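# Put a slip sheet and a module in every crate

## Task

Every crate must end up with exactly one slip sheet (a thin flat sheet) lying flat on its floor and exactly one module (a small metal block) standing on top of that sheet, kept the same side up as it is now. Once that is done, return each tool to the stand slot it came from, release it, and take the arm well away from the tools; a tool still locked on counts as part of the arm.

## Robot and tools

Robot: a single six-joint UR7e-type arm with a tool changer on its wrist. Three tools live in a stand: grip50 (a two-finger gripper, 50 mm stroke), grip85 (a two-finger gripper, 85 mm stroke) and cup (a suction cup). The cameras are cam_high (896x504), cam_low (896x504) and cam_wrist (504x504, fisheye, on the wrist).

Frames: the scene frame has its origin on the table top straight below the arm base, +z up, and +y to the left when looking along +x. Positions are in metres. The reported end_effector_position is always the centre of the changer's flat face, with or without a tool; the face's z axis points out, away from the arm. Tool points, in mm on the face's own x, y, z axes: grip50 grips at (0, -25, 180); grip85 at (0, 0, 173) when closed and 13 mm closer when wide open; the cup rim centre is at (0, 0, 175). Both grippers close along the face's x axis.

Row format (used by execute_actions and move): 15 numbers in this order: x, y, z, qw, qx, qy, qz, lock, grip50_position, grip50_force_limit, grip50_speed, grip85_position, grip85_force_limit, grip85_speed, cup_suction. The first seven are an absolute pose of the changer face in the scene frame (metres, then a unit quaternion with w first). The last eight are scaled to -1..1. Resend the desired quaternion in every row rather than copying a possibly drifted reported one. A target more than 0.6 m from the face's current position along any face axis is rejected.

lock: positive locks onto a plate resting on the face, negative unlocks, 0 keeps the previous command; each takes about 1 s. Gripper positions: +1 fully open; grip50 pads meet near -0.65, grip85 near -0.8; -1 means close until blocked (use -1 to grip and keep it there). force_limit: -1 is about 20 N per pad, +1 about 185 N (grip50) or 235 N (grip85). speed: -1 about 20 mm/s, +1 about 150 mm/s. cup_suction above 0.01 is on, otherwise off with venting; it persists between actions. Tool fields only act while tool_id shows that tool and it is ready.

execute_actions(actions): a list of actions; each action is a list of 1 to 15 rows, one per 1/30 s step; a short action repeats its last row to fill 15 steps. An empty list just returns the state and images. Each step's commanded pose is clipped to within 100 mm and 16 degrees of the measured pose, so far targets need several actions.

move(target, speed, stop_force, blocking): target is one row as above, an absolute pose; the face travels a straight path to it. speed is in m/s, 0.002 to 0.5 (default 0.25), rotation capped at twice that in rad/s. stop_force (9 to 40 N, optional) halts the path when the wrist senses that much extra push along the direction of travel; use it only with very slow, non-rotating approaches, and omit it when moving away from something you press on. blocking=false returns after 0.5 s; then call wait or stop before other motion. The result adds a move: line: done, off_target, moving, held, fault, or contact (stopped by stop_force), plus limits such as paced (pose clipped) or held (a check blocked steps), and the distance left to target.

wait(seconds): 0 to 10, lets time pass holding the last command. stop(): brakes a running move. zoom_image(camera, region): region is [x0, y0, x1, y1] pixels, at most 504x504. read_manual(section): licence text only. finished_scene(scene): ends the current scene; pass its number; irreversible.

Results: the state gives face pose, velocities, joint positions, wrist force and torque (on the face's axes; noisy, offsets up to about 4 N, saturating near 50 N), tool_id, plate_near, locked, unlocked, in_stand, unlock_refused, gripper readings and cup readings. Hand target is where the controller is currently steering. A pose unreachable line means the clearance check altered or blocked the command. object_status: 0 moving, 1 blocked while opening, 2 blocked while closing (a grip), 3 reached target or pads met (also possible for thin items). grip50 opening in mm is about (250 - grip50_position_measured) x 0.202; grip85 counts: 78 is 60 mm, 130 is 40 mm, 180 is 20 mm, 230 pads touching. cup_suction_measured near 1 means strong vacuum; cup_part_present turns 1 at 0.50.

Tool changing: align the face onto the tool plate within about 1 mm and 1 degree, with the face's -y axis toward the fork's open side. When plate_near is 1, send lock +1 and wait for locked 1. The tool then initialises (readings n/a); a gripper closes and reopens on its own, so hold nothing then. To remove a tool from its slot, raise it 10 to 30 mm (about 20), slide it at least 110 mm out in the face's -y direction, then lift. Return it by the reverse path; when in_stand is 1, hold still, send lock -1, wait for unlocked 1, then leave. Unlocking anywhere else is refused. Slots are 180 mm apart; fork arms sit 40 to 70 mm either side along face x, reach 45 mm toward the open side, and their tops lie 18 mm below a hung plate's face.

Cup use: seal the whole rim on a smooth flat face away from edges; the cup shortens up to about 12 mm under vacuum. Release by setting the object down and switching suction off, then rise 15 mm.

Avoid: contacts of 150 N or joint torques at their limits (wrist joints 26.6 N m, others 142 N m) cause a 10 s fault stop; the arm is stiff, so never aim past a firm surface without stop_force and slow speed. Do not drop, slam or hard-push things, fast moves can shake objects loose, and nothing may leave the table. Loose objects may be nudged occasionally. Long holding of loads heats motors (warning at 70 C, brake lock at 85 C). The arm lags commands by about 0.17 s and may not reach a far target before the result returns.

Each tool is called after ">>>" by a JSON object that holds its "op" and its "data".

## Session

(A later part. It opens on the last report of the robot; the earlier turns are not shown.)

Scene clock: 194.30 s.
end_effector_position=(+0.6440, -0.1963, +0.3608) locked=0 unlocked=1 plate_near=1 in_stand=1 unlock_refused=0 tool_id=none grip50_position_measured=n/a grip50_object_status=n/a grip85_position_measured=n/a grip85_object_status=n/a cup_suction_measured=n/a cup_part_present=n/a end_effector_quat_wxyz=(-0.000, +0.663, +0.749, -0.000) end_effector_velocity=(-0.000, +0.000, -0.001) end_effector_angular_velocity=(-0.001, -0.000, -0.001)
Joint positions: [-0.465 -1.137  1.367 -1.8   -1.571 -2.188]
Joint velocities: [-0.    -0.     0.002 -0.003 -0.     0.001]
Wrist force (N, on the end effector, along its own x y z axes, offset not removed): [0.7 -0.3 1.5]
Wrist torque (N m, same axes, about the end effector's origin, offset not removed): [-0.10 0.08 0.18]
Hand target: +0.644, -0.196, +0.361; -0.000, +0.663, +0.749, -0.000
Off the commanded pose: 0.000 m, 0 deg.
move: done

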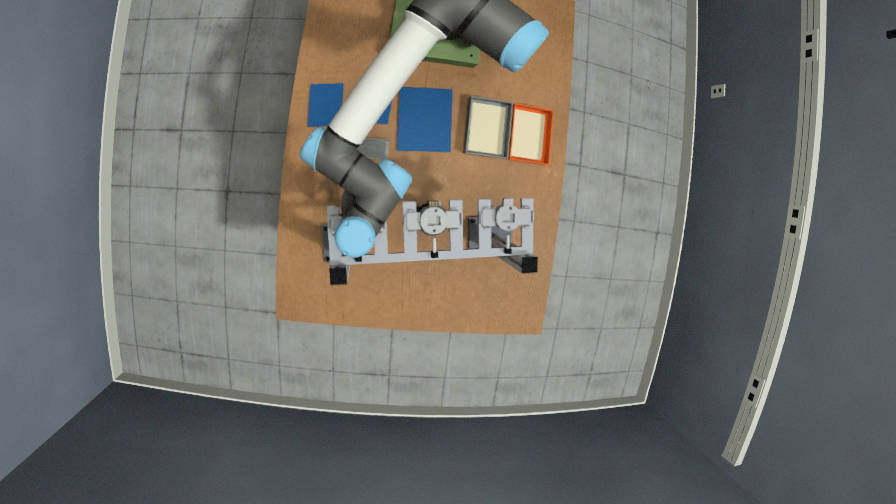

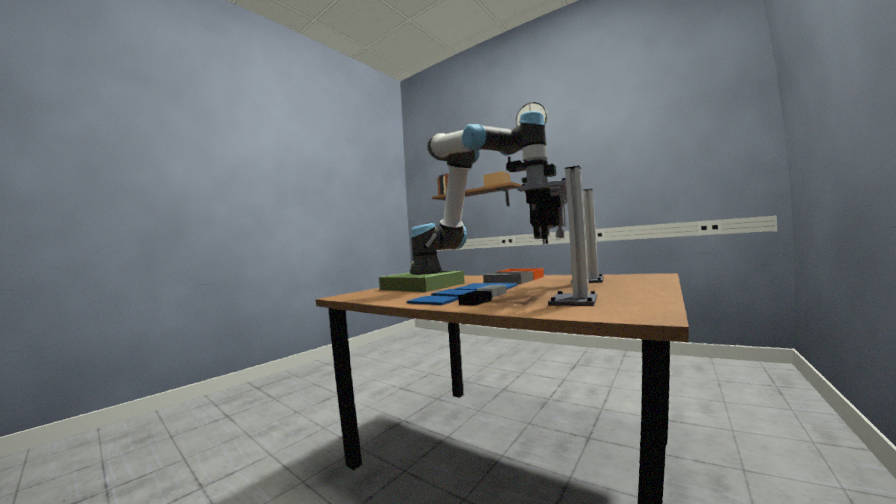

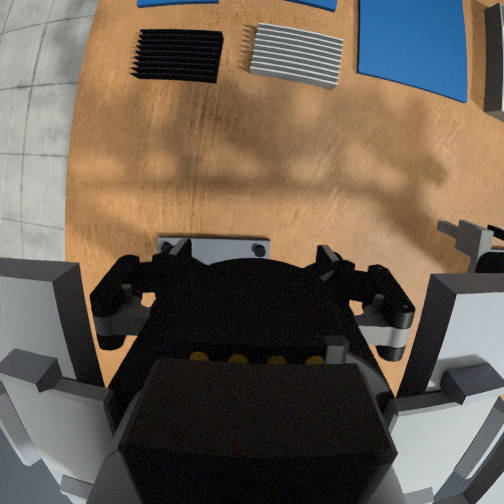

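>>> {"op": "execute_actions", "data": {"actions": [[[0.644,-0.1963,0.3607,0,0.6626,0.749,0,1,1,0,0,1,0,0,0]],[[0.644,-0.1963,0.3607,0,0.6626,0.749,0,1,1,0,0,1,0,0,0]],[[0.644,-0.1963,0.3607,0,0.6626,0.749,0,1,1,0,0,1,0,0,0]]]}}

>>> {"op": "move", "data": {"target": [0.644,-0.1963,0.38,0,0.6626,0.749,0,0,1,0,0,1,0,0,0], "speed": 0.03}}

>>> {"op": "move", "data": {"target": [0.46,-0.219,0.38,0,0.6626,0.749,0,0,1,0,0,1,0,0,0], "speed": 0.1}}

>>> {"op": "move", "data": {"target": [0.45,-0.18,0.24,0,1,0,0,0,1,0,0,1,0,0,0]}}

>>> {"op": "move", "data": {"target": [0.45,-0.18,0.191,0,1,0,0,0,1,0,0,1,0,0,0], "speed": 0.04}}

>>> {"op": "move", "data": {"target": [0.45,-0.18,0.191,0,1,0,0,0,1,0,0,-1,-0.6,-0.5,0]}}

>>> {"op": "move", "data": {"target": [0.45,-0.18,0.26,0,1,0,0,0,1,0,0,-1,-0.6,-0.5,0], "speed": 0.08}}

>>> {"op": "move", "data": {"target": [0.346,0.315,0.25,0,1,0,0,0,1,0,0,-1,-0.6,-0.5,0], "speed": 0.2}}

>>> {"op": "move", "data": {"target": [0.346,0.315,0.205,0,1,0,0,0,1,0,0,-1,-0.6,-0.5,0], "speed": 0.04}}

>>> {"op": "move", "data": {"target": [0.346,0.315,0.194,0,1,0,0,0,1,0,0,-1,-0.6,-0.5,0], "speed": 0.004, "stop_force": 10}}

Scene clock: 199.67 s.
end_effector_position=(+0.6440, -0.1963, +0.3607) locked=1 unlocked=0 plate_near=1 in_stand=1 unlock_refused=0 tool_id=grip85 grip50_position_measured=n/a grip50_object_status=n/a grip85_position_measured=n/a grip85_object_status=n/a cup_suction_measured=n/a cup_part_present=n/a end_effector_quat_wxyz=(+0.000, +0.663, +0.749, +0.000) end_effector_velocity=(-0.000, -0.000, +0.000) end_effector_angular_velocity=(-0.001, +0.000, -0.002)
Joint positions: [-0.465 -1.137  1.367 -1.8   -1.571 -2.188]
Joint velocities: [-0.    -0.    -0.     0.    -0.001  0.001]
Wrist force (N, on the end effector, along its own x y z axes, offset not removed): [0.9 -0.1 -17.7]
Wrist torque (N m, same axes, about the end effector's origin, offset not removed): [-0.03 1.17 0.23]
Hand target: +0.644, -0.196, +0.361; +0.000, +0.663, +0.749, -0.000
Off the commanded pose: 0.000 m, 0 deg.

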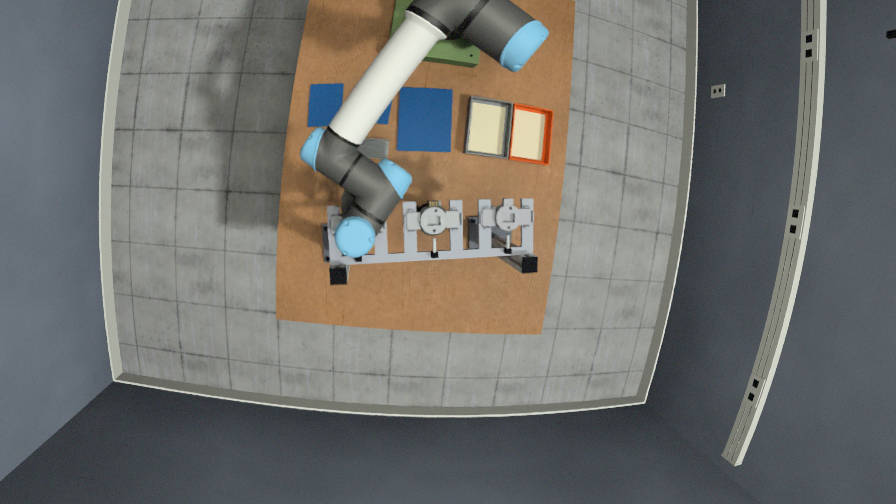

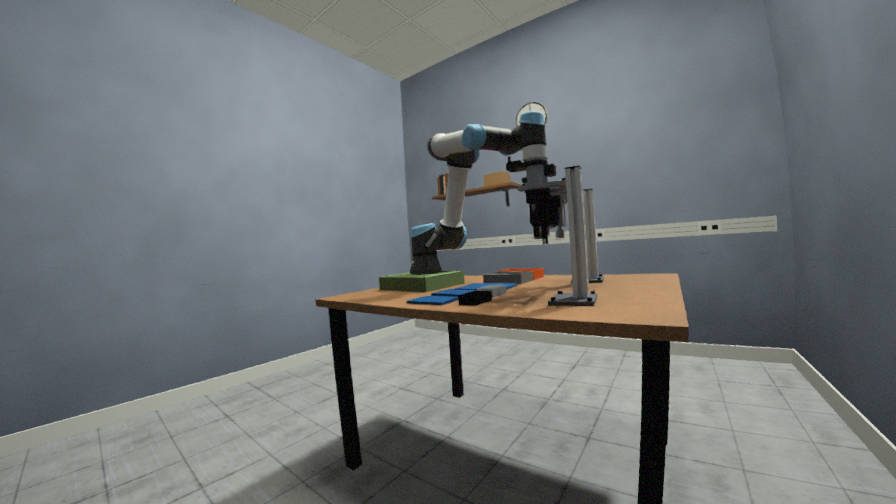

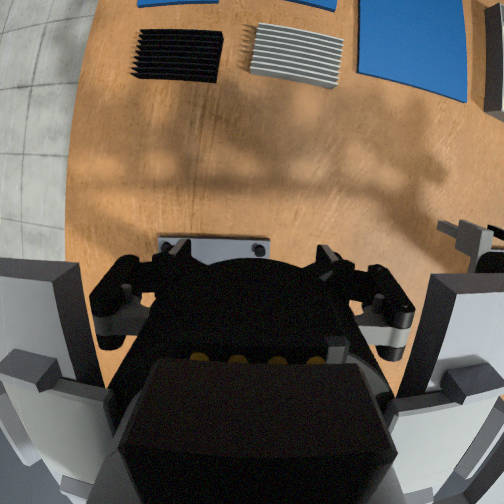

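Scene clock: 200.63 s.
end_effector_position=(+0.6440, -0.1963, +0.3799) locked=1 unlocked=0 plate_near=1 in_stand=0 unlock_refused=0 tool_id=grip85 grip50_position_measured=n/a grip50_object_status=n/a grip85_position_measured=n/a grip85_object_status=n/a cup_suction_measured=n/a cup_part_present=n/a end_effector_quat_wxyz=(+0.000, +0.663, +0.749, -0.000) end_effector_velocity=(-0.000, -0.001, +0.002) end_effector_angular_velocity=(-0.000, -0.000, -0.001)
Joint positions: [-0.465 -1.147  1.331 -1.755 -1.571 -2.188]
Joint velocities: [-0.001 -0.001 -0.004  0.004  0.    -0.   ]
Wrist force (N, on the end effector, along its own x y z axes, offset not removed): [-0.4 -1.9 -1.5]
Wrist torque (N m, same axes, about the end effector's origin, offset not removed): [-0.12 0.20 0.05]
Hand target: +0.644, -0.196, +0.380; +0.000, +0.663, +0.749, +0.000
Off the commanded pose: 0.000 m, 0 deg.
move: done

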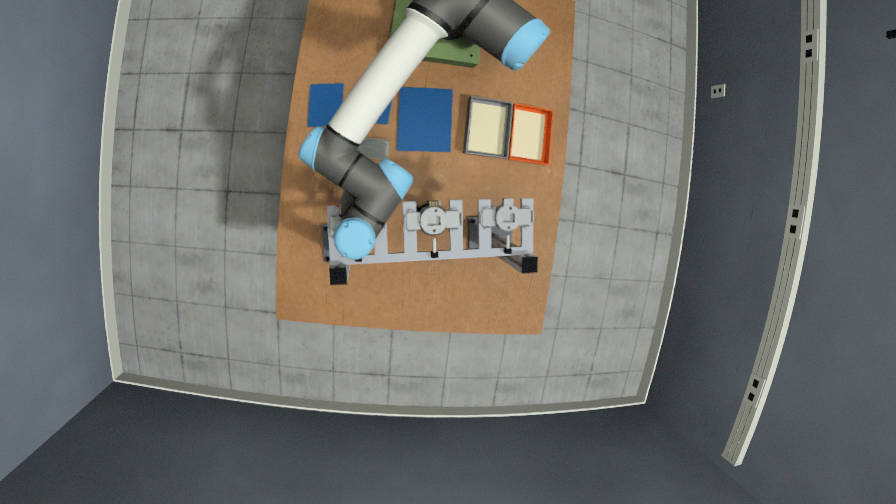

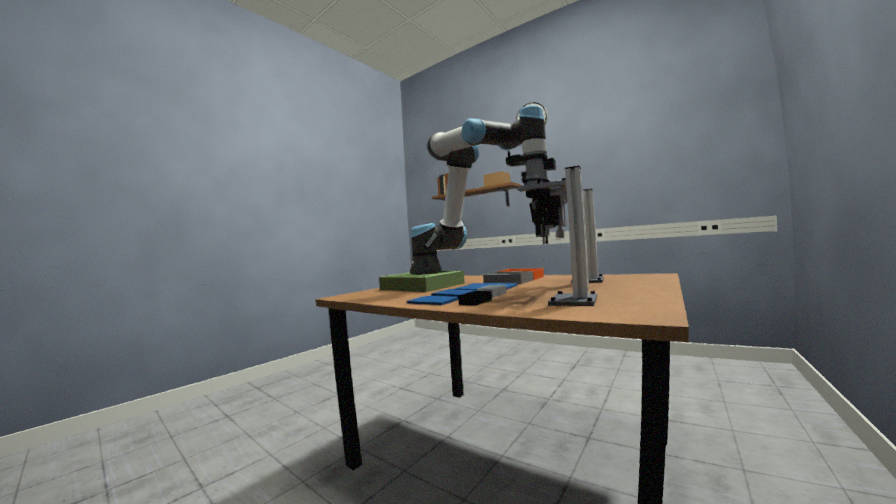

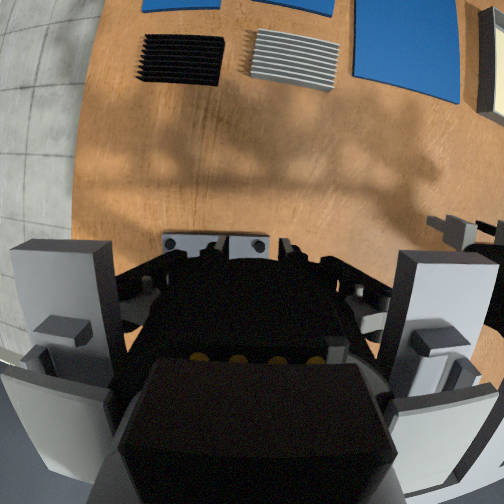

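Scene clock: 202.93 s.
end_effector_position=(+0.4603, -0.2191, +0.3799) locked=1 unlocked=0 plate_near=1 in_stand=0 unlock_refused=0 tool_id=grip85 grip50_position_measured=n/a grip50_object_status=n/a grip85_position_measured=3 grip85_object_status=3 cup_suction_measured=n/a cup_part_present=n/a end_effector_quat_wxyz=(+0.000, +0.663, +0.749, +0.000) end_effector_velocity=(-0.002, -0.000, -0.000) end_effector_angular_velocity=(+0.001, -0.000, +0.002)
Joint positions: [-0.678 -1.534  1.816 -1.853 -1.571 -2.402]
Joint velocities: [-0.003 -0.003  0.004 -0.     0.001 -0.004]
Wrist force (N, on the end effector, along its own x y z axes, offset not removed): [0.3 1.6 -2.9]
Wrist torque (N m, same axes, about the end effector's origin, offset not removed): [0.10 -0.09 -0.10]
Hand target: +0.460, -0.219, +0.380; +0.000, +0.663, +0.749, +0.000
Off the commanded pose: 0.000 m, 0 deg.
move: done

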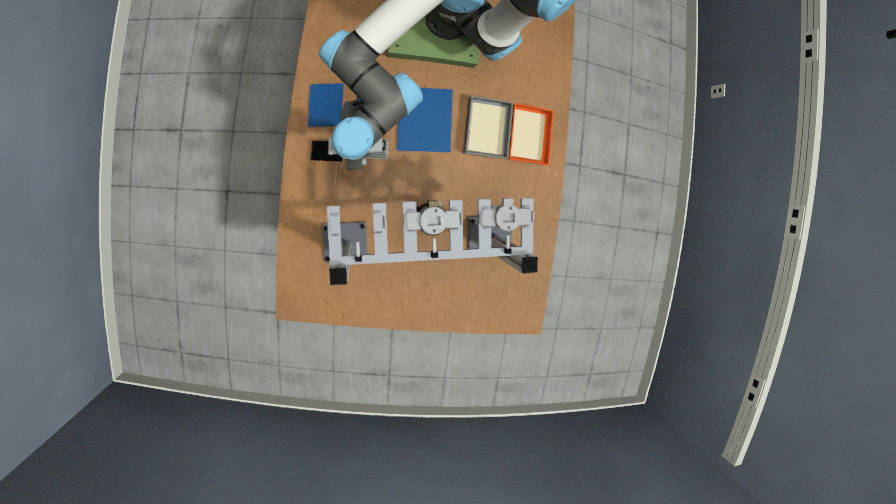

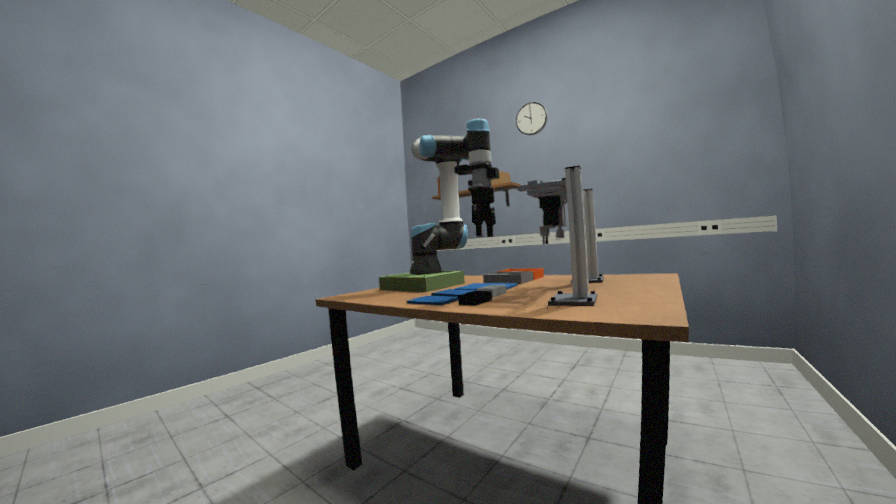

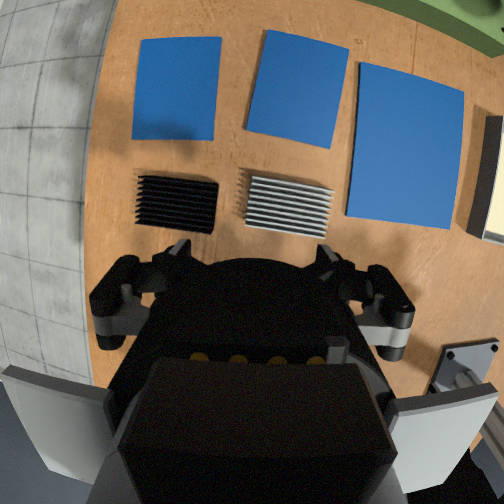

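Scene clock: 206.80 s.
end_effector_position=(+0.4498, -0.1800, +0.2401) locked=1 unlocked=0 plate_near=1 in_stand=0 unlock_refused=0 tool_id=grip85 grip50_position_measured=n/a grip50_object_status=n/a grip85_position_measured=3 grip85_object_status=3 cup_suction_measured=n/a cup_part_present=n/a end_effector_quat_wxyz=(-0.000, +1.000, +0.000, -0.000) end_effector_velocity=(+0.000, +0.000, -0.001) end_effector_angular_velocity=(-0.001, -0.000, -0.007)
Joint positions: [-0.629 -1.429  2.104 -2.245 -1.571 -0.66 ]
Joint velocities: [ 0.001  0.001  0.001 -0.003 -0.001  0.008]
Wrist force (N, on the end effector, along its own x y z axes, offset not removed): [-1.7 1.2 -1.6]
Wrist torque (N m, same axes, about the end effector's origin, offset not removed): [0.15 -0.02 -0.10]
Hand target: +0.450, -0.180, +0.240; +0.000, +1.000, +0.000, -0.000
Off the commanded pose: 0.000 m, 0 deg.
move: done

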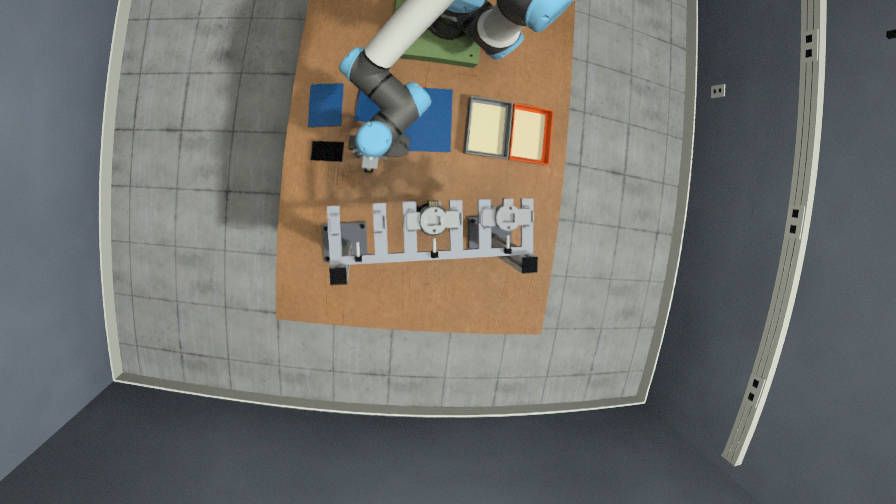

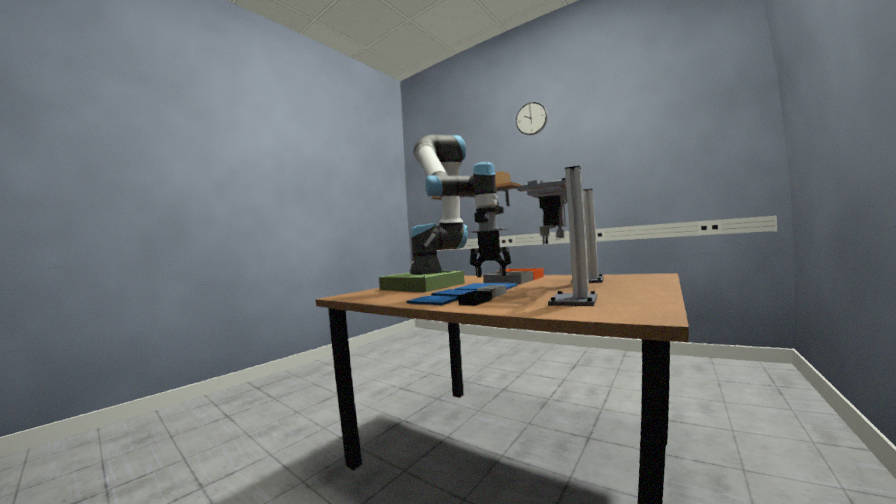

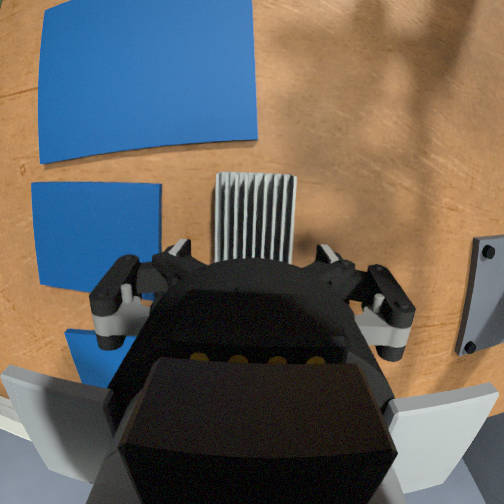

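Scene clock: 208.37 s.
end_effector_position=(+0.4500, -0.1800, +0.1912) locked=1 unlocked=0 plate_near=1 in_stand=0 unlock_refused=0 tool_id=grip85 grip50_position_measured=n/a grip50_object_status=n/a grip85_position_measured=3 grip85_object_status=3 cup_suction_measured=n/a cup_part_present=n/a end_effector_quat_wxyz=(-0.000, +1.000, +0.000, -0.000) end_effector_velocity=(+0.000, +0.000, -0.002) end_effector_angular_velocity=(-0.001, -0.000, +0.000)
Joint positions: [-0.629 -1.337  2.156 -2.39  -1.571 -0.659]
Joint velocities: [ 0.001  0.004  0.001 -0.006 -0.001  0.001]
Wrist force (N, on the end effector, along its own x y z axes, offset not removed): [0.4 2.1 -1.1]
Wrist torque (N m, same axes, about the end effector's origin, offset not removed): [0.11 -0.01 0.11]
Hand target: +0.450, -0.180, +0.191; -0.000, +1.000, +0.000, -0.000
Off the commanded pose: 0.000 m, 0 deg.
move: done

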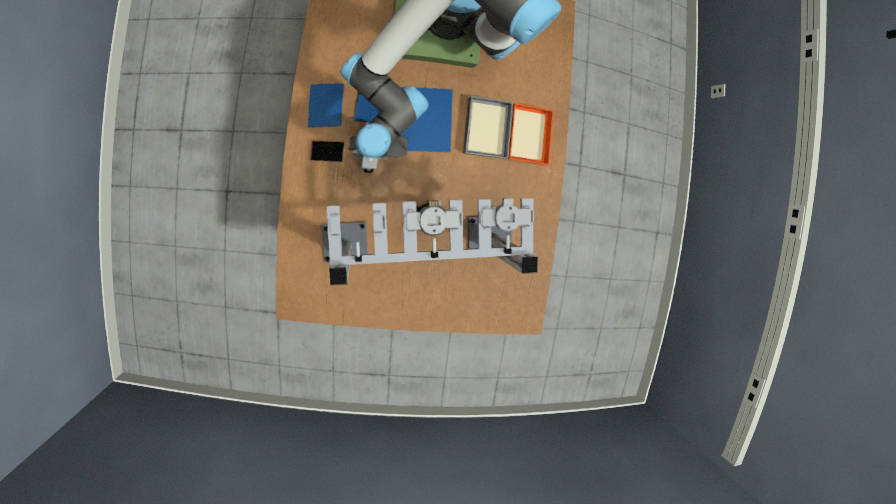

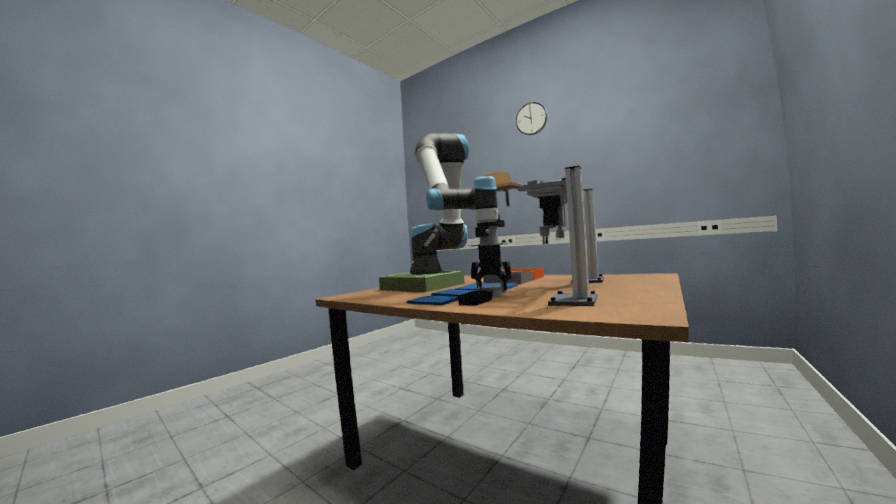

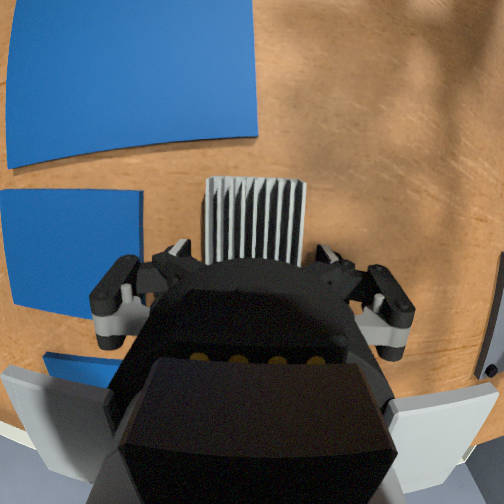

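Scene clock: 209.20 s.
end_effector_position=(+0.4500, -0.1800, +0.1910) locked=1 unlocked=0 plate_near=1 in_stand=0 unlock_refused=0 tool_id=grip85 grip50_position_measured=n/a grip50_object_status=n/a grip85_position_measured=79 grip85_object_status=2 cup_suction_measured=n/a cup_part_present=n/a end_effector_quat_wxyz=(+0.000, +1.000, +0.000, +0.000) end_effector_velocity=(+0.000, -0.000, +0.000) end_effector_angular_velocity=(-0.000, -0.001, -0.002)
Joint positions: [-0.629 -1.336  2.156 -2.39  -1.571 -0.659]
Joint velocities: [-0.001 -0.    -0.001 -0.     0.     0.001]
Wrist force (N, on the end effector, along its own x y z axes, offset not removed): [-2.1 0.6 -24.7]
Wrist torque (N m, same axes, about the end effector's origin, offset not removed): [0.41 -0.97 -0.05]
Hand target: +0.450, -0.180, +0.191; +0.000, +1.000, +0.000, +0.000
Off the commanded pose: 0.000 m, 0 deg.
move: done

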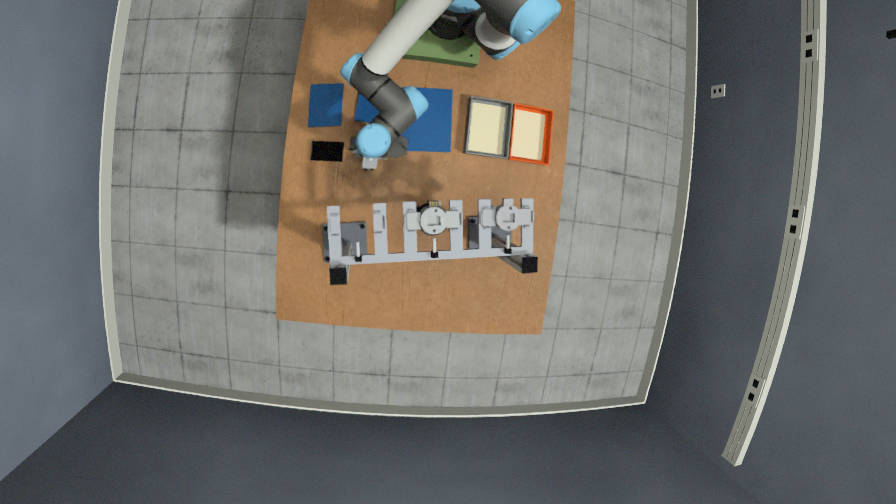

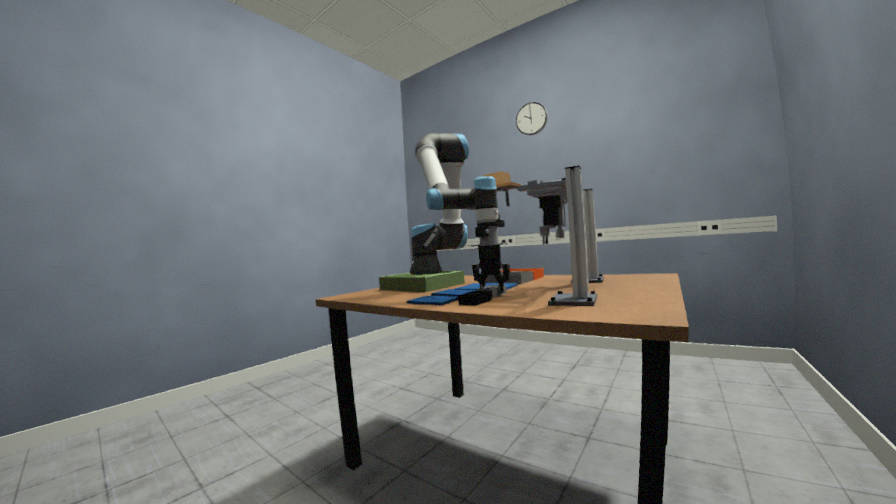

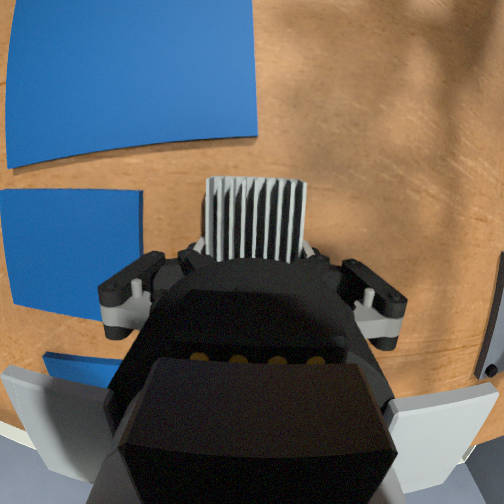

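Scene clock: 210.47 s.
end_effector_position=(+0.4500, -0.1800, +0.2598) locked=1 unlocked=0 plate_near=1 in_stand=0 unlock_refused=0 tool_id=grip85 grip50_position_measured=n/a grip50_object_status=n/a grip85_position_measured=80 grip85_object_status=2 cup_suction_measured=n/a cup_part_present=n/a end_effector_quat_wxyz=(+0.000, +1.000, +0.000, +0.000) end_effector_velocity=(+0.000, -0.000, +0.002) end_effector_angular_velocity=(+0.000, +0.000, -0.001)
Joint positions: [-0.629 -1.461  2.078 -2.188 -1.571 -0.659]
Joint velocities: [-0.    -0.003 -0.003  0.005  0.     0.001]
Wrist force (N, on the end effector, along its own x y z axes, offset not removed): [-0.8 2.9 -0.9]
Wrist torque (N m, same axes, about the end effector's origin, offset not removed): [0.13 0.05 -0.08]
Hand target: +0.450, -0.180, +0.260; +0.000, +1.000, -0.000, +0.000
Off the commanded pose: 0.000 m, 0 deg.
move: done

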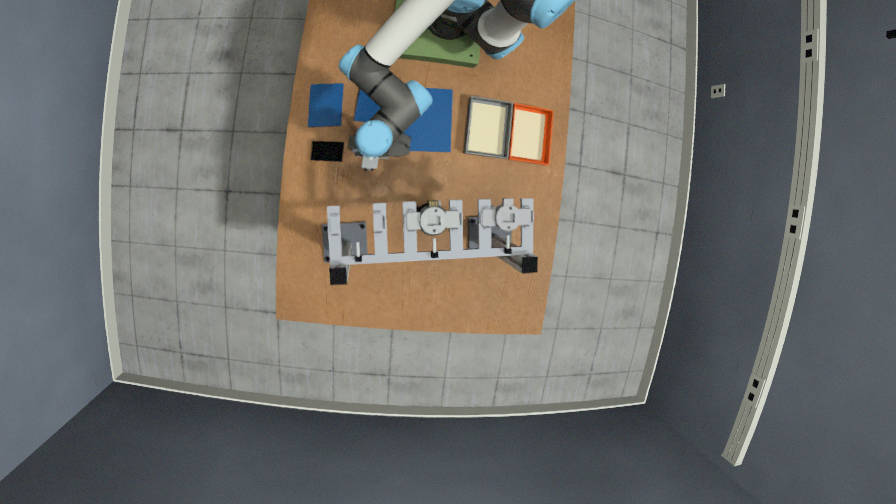

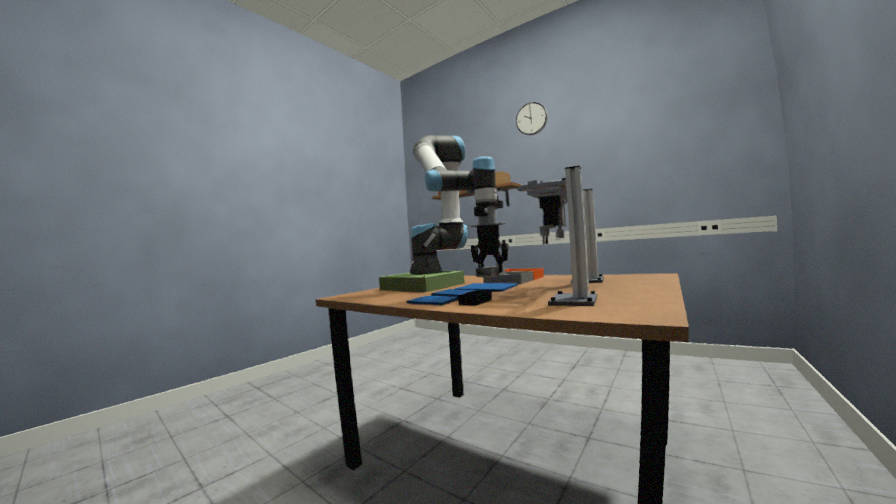

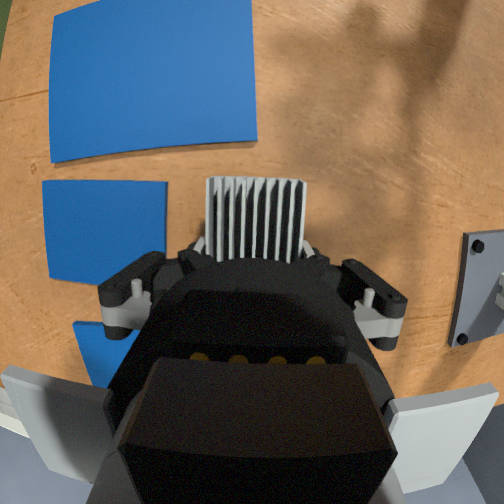

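Scene clock: 213.53 s.
end_effector_position=(+0.3449, +0.3138, +0.2500) locked=1 unlocked=0 plate_near=1 in_stand=0 unlock_refused=0 tool_id=grip85 grip50_position_measured=n/a grip50_object_status=n/a grip85_position_measured=80 grip85_object_status=2 cup_suction_measured=n/a cup_part_present=n/a end_effector_quat_wxyz=(+0.001, +1.000, +0.000, -0.001) end_effector_velocity=(-0.000, +0.002, -0.000) end_effector_angular_velocity=(-0.000, -0.000, +0.000)
Joint positions: [ 0.479 -1.487  2.137 -2.218 -1.572  0.449]
Joint velocities: [ 0.004  0.003 -0.003  0.    -0.     0.004]
Wrist force (N, on the end effector, along its own x y z axes, offset not removed): [0.0 -0.9 2.6]
Wrist torque (N m, same axes, about the end effector's origin, offset not removed): [0.07 -0.22 0.05]
Hand target: +0.345, +0.314, +0.250; +0.001, +1.000, -0.000, -0.001
Off the commanded pose: 0.002 m, 0 deg.
move: done

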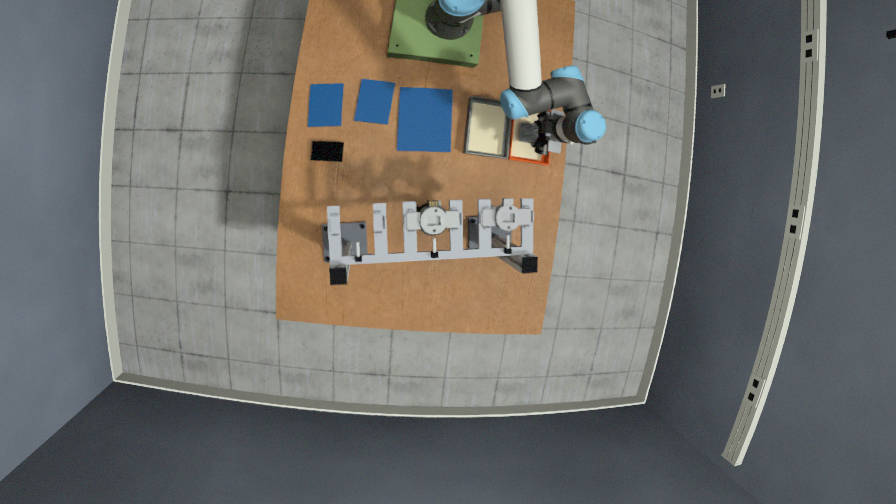

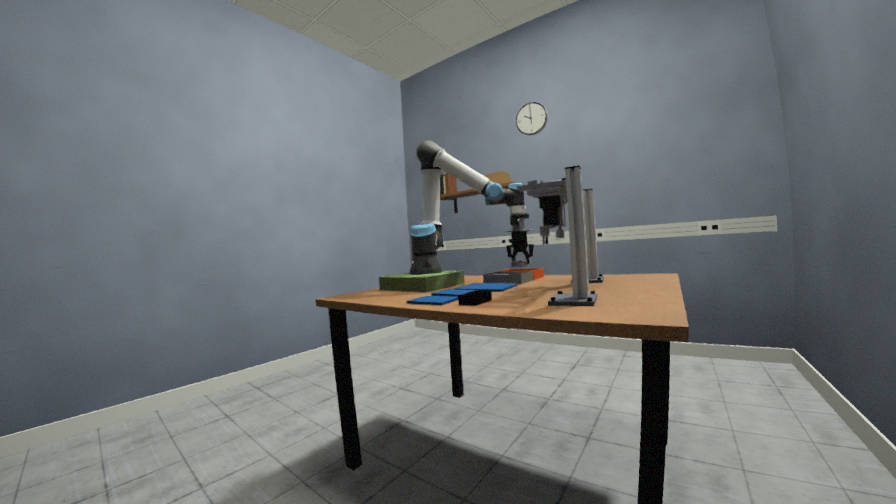

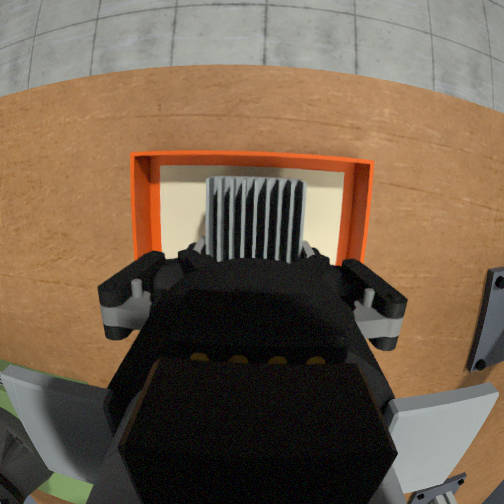

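Scene clock: 215.00 s.
end_effector_position=(+0.3460, +0.3150, +0.2052) locked=1 unlocked=0 plate_near=1 in_stand=0 unlock_refused=0 tool_id=grip85 grip50_position_measured=n/a grip50_object_status=n/a grip85_position_measured=80 grip85_object_status=2 cup_suction_measured=n/a cup_part_present=n/a end_effector_quat_wxyz=(+0.000, +1.000, +0.000, -0.000) end_effector_velocity=(-0.000, +0.000, -0.002) end_effector_angular_velocity=(+0.001, +0.000, -0.000)
Joint positions: [ 0.48  -1.4    2.188 -2.358 -1.571  0.45 ]
Joint velocities: [ 0.001  0.004  0.002 -0.006  0.001  0.001]
Wrist force (N, on the end effector, along its own x y z axes, offset not removed): [1.7 1.5 0.3]
Wrist torque (N m, same axes, about the end effector's origin, offset not removed): [0.07 -0.20 -0.07]
Hand target: +0.346, +0.315, +0.205; +0.000, +1.000, +0.000, -0.000
Off the commanded pose: 0.000 m, 0 deg.
move: done

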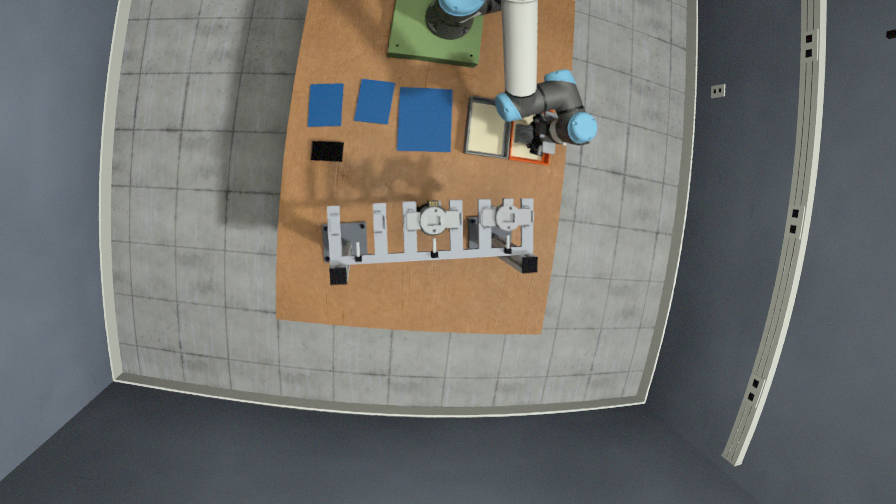

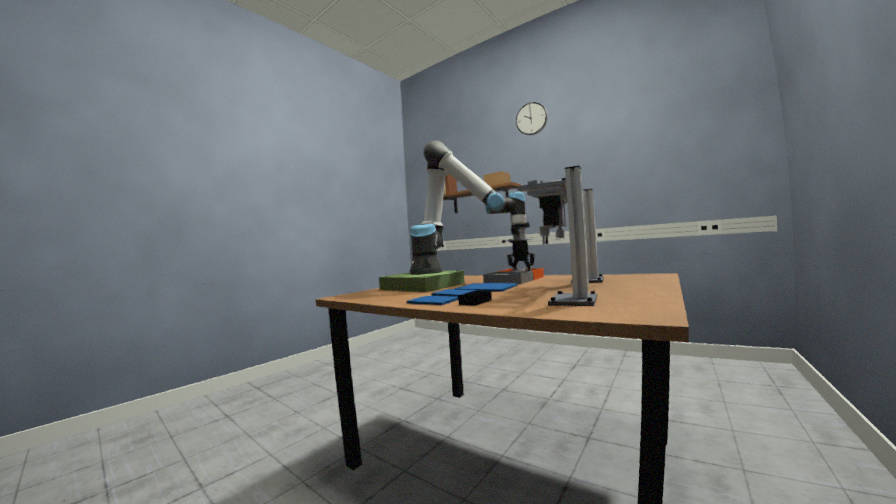

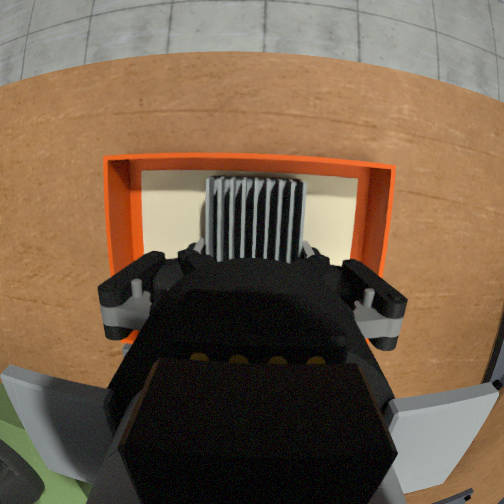

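Scene clock: 217.70 s.
end_effector_position=(+0.3460, +0.3150, +0.1959) locked=1 unlocked=0 plate_near=1 in_stand=0 unlock_refused=0 tool_id=grip85 grip50_position_measured=n/a grip50_object_status=n/a grip85_position_measured=80 grip85_object_status=2 cup_suction_measured=n/a cup_part_present=n/a end_effector_quat_wxyz=(-0.000, +1.000, +0.000, +0.000) end_effector_velocity=(-0.001, +0.000, +0.001) end_effector_angular_velocity=(-0.001, +0.002, +0.000)
Joint positions: [ 0.48  -1.381  2.197 -2.387 -1.571  0.45 ]
Joint velocities: [ 0.001 -0.002 -0.001  0.005  0.     0.   ]
Wrist force (N, on the end effector, along its own x y z axes, offset not removed): [0.8 0.4 -26.5]
Wrist torque (N m, same axes, about the end effector's origin, offset not removed): [0.18 -0.23 0.04]
Hand target: +0.346, +0.315, +0.196; -0.000, +1.000, +0.000, +0.000
Off the commanded pose: 0.002 m, 0 deg.
move: contact

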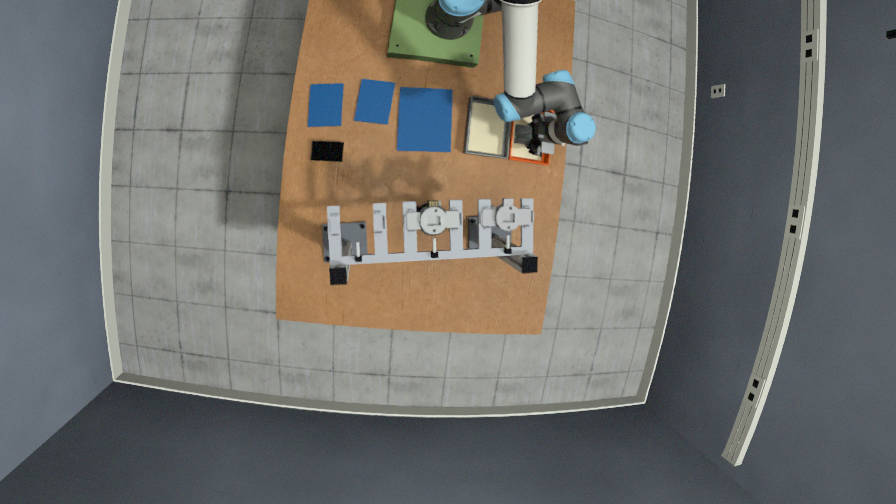

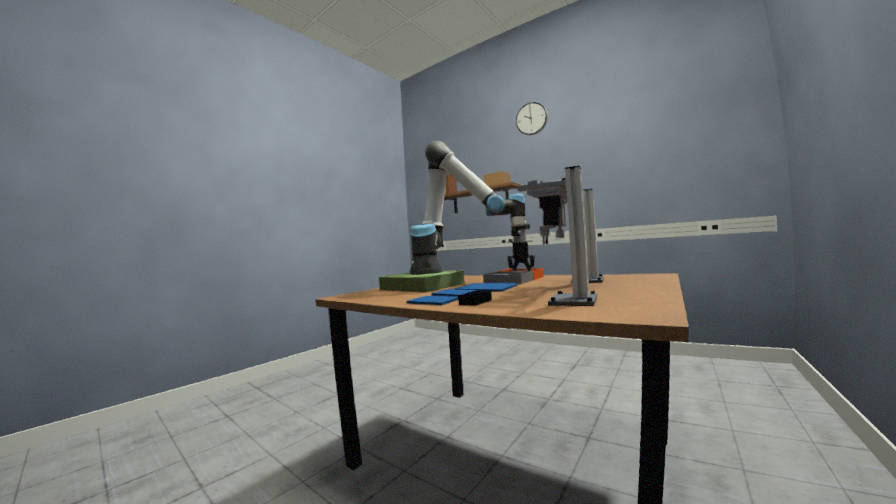

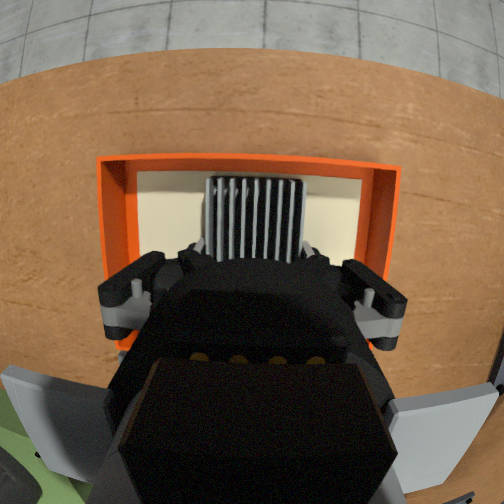

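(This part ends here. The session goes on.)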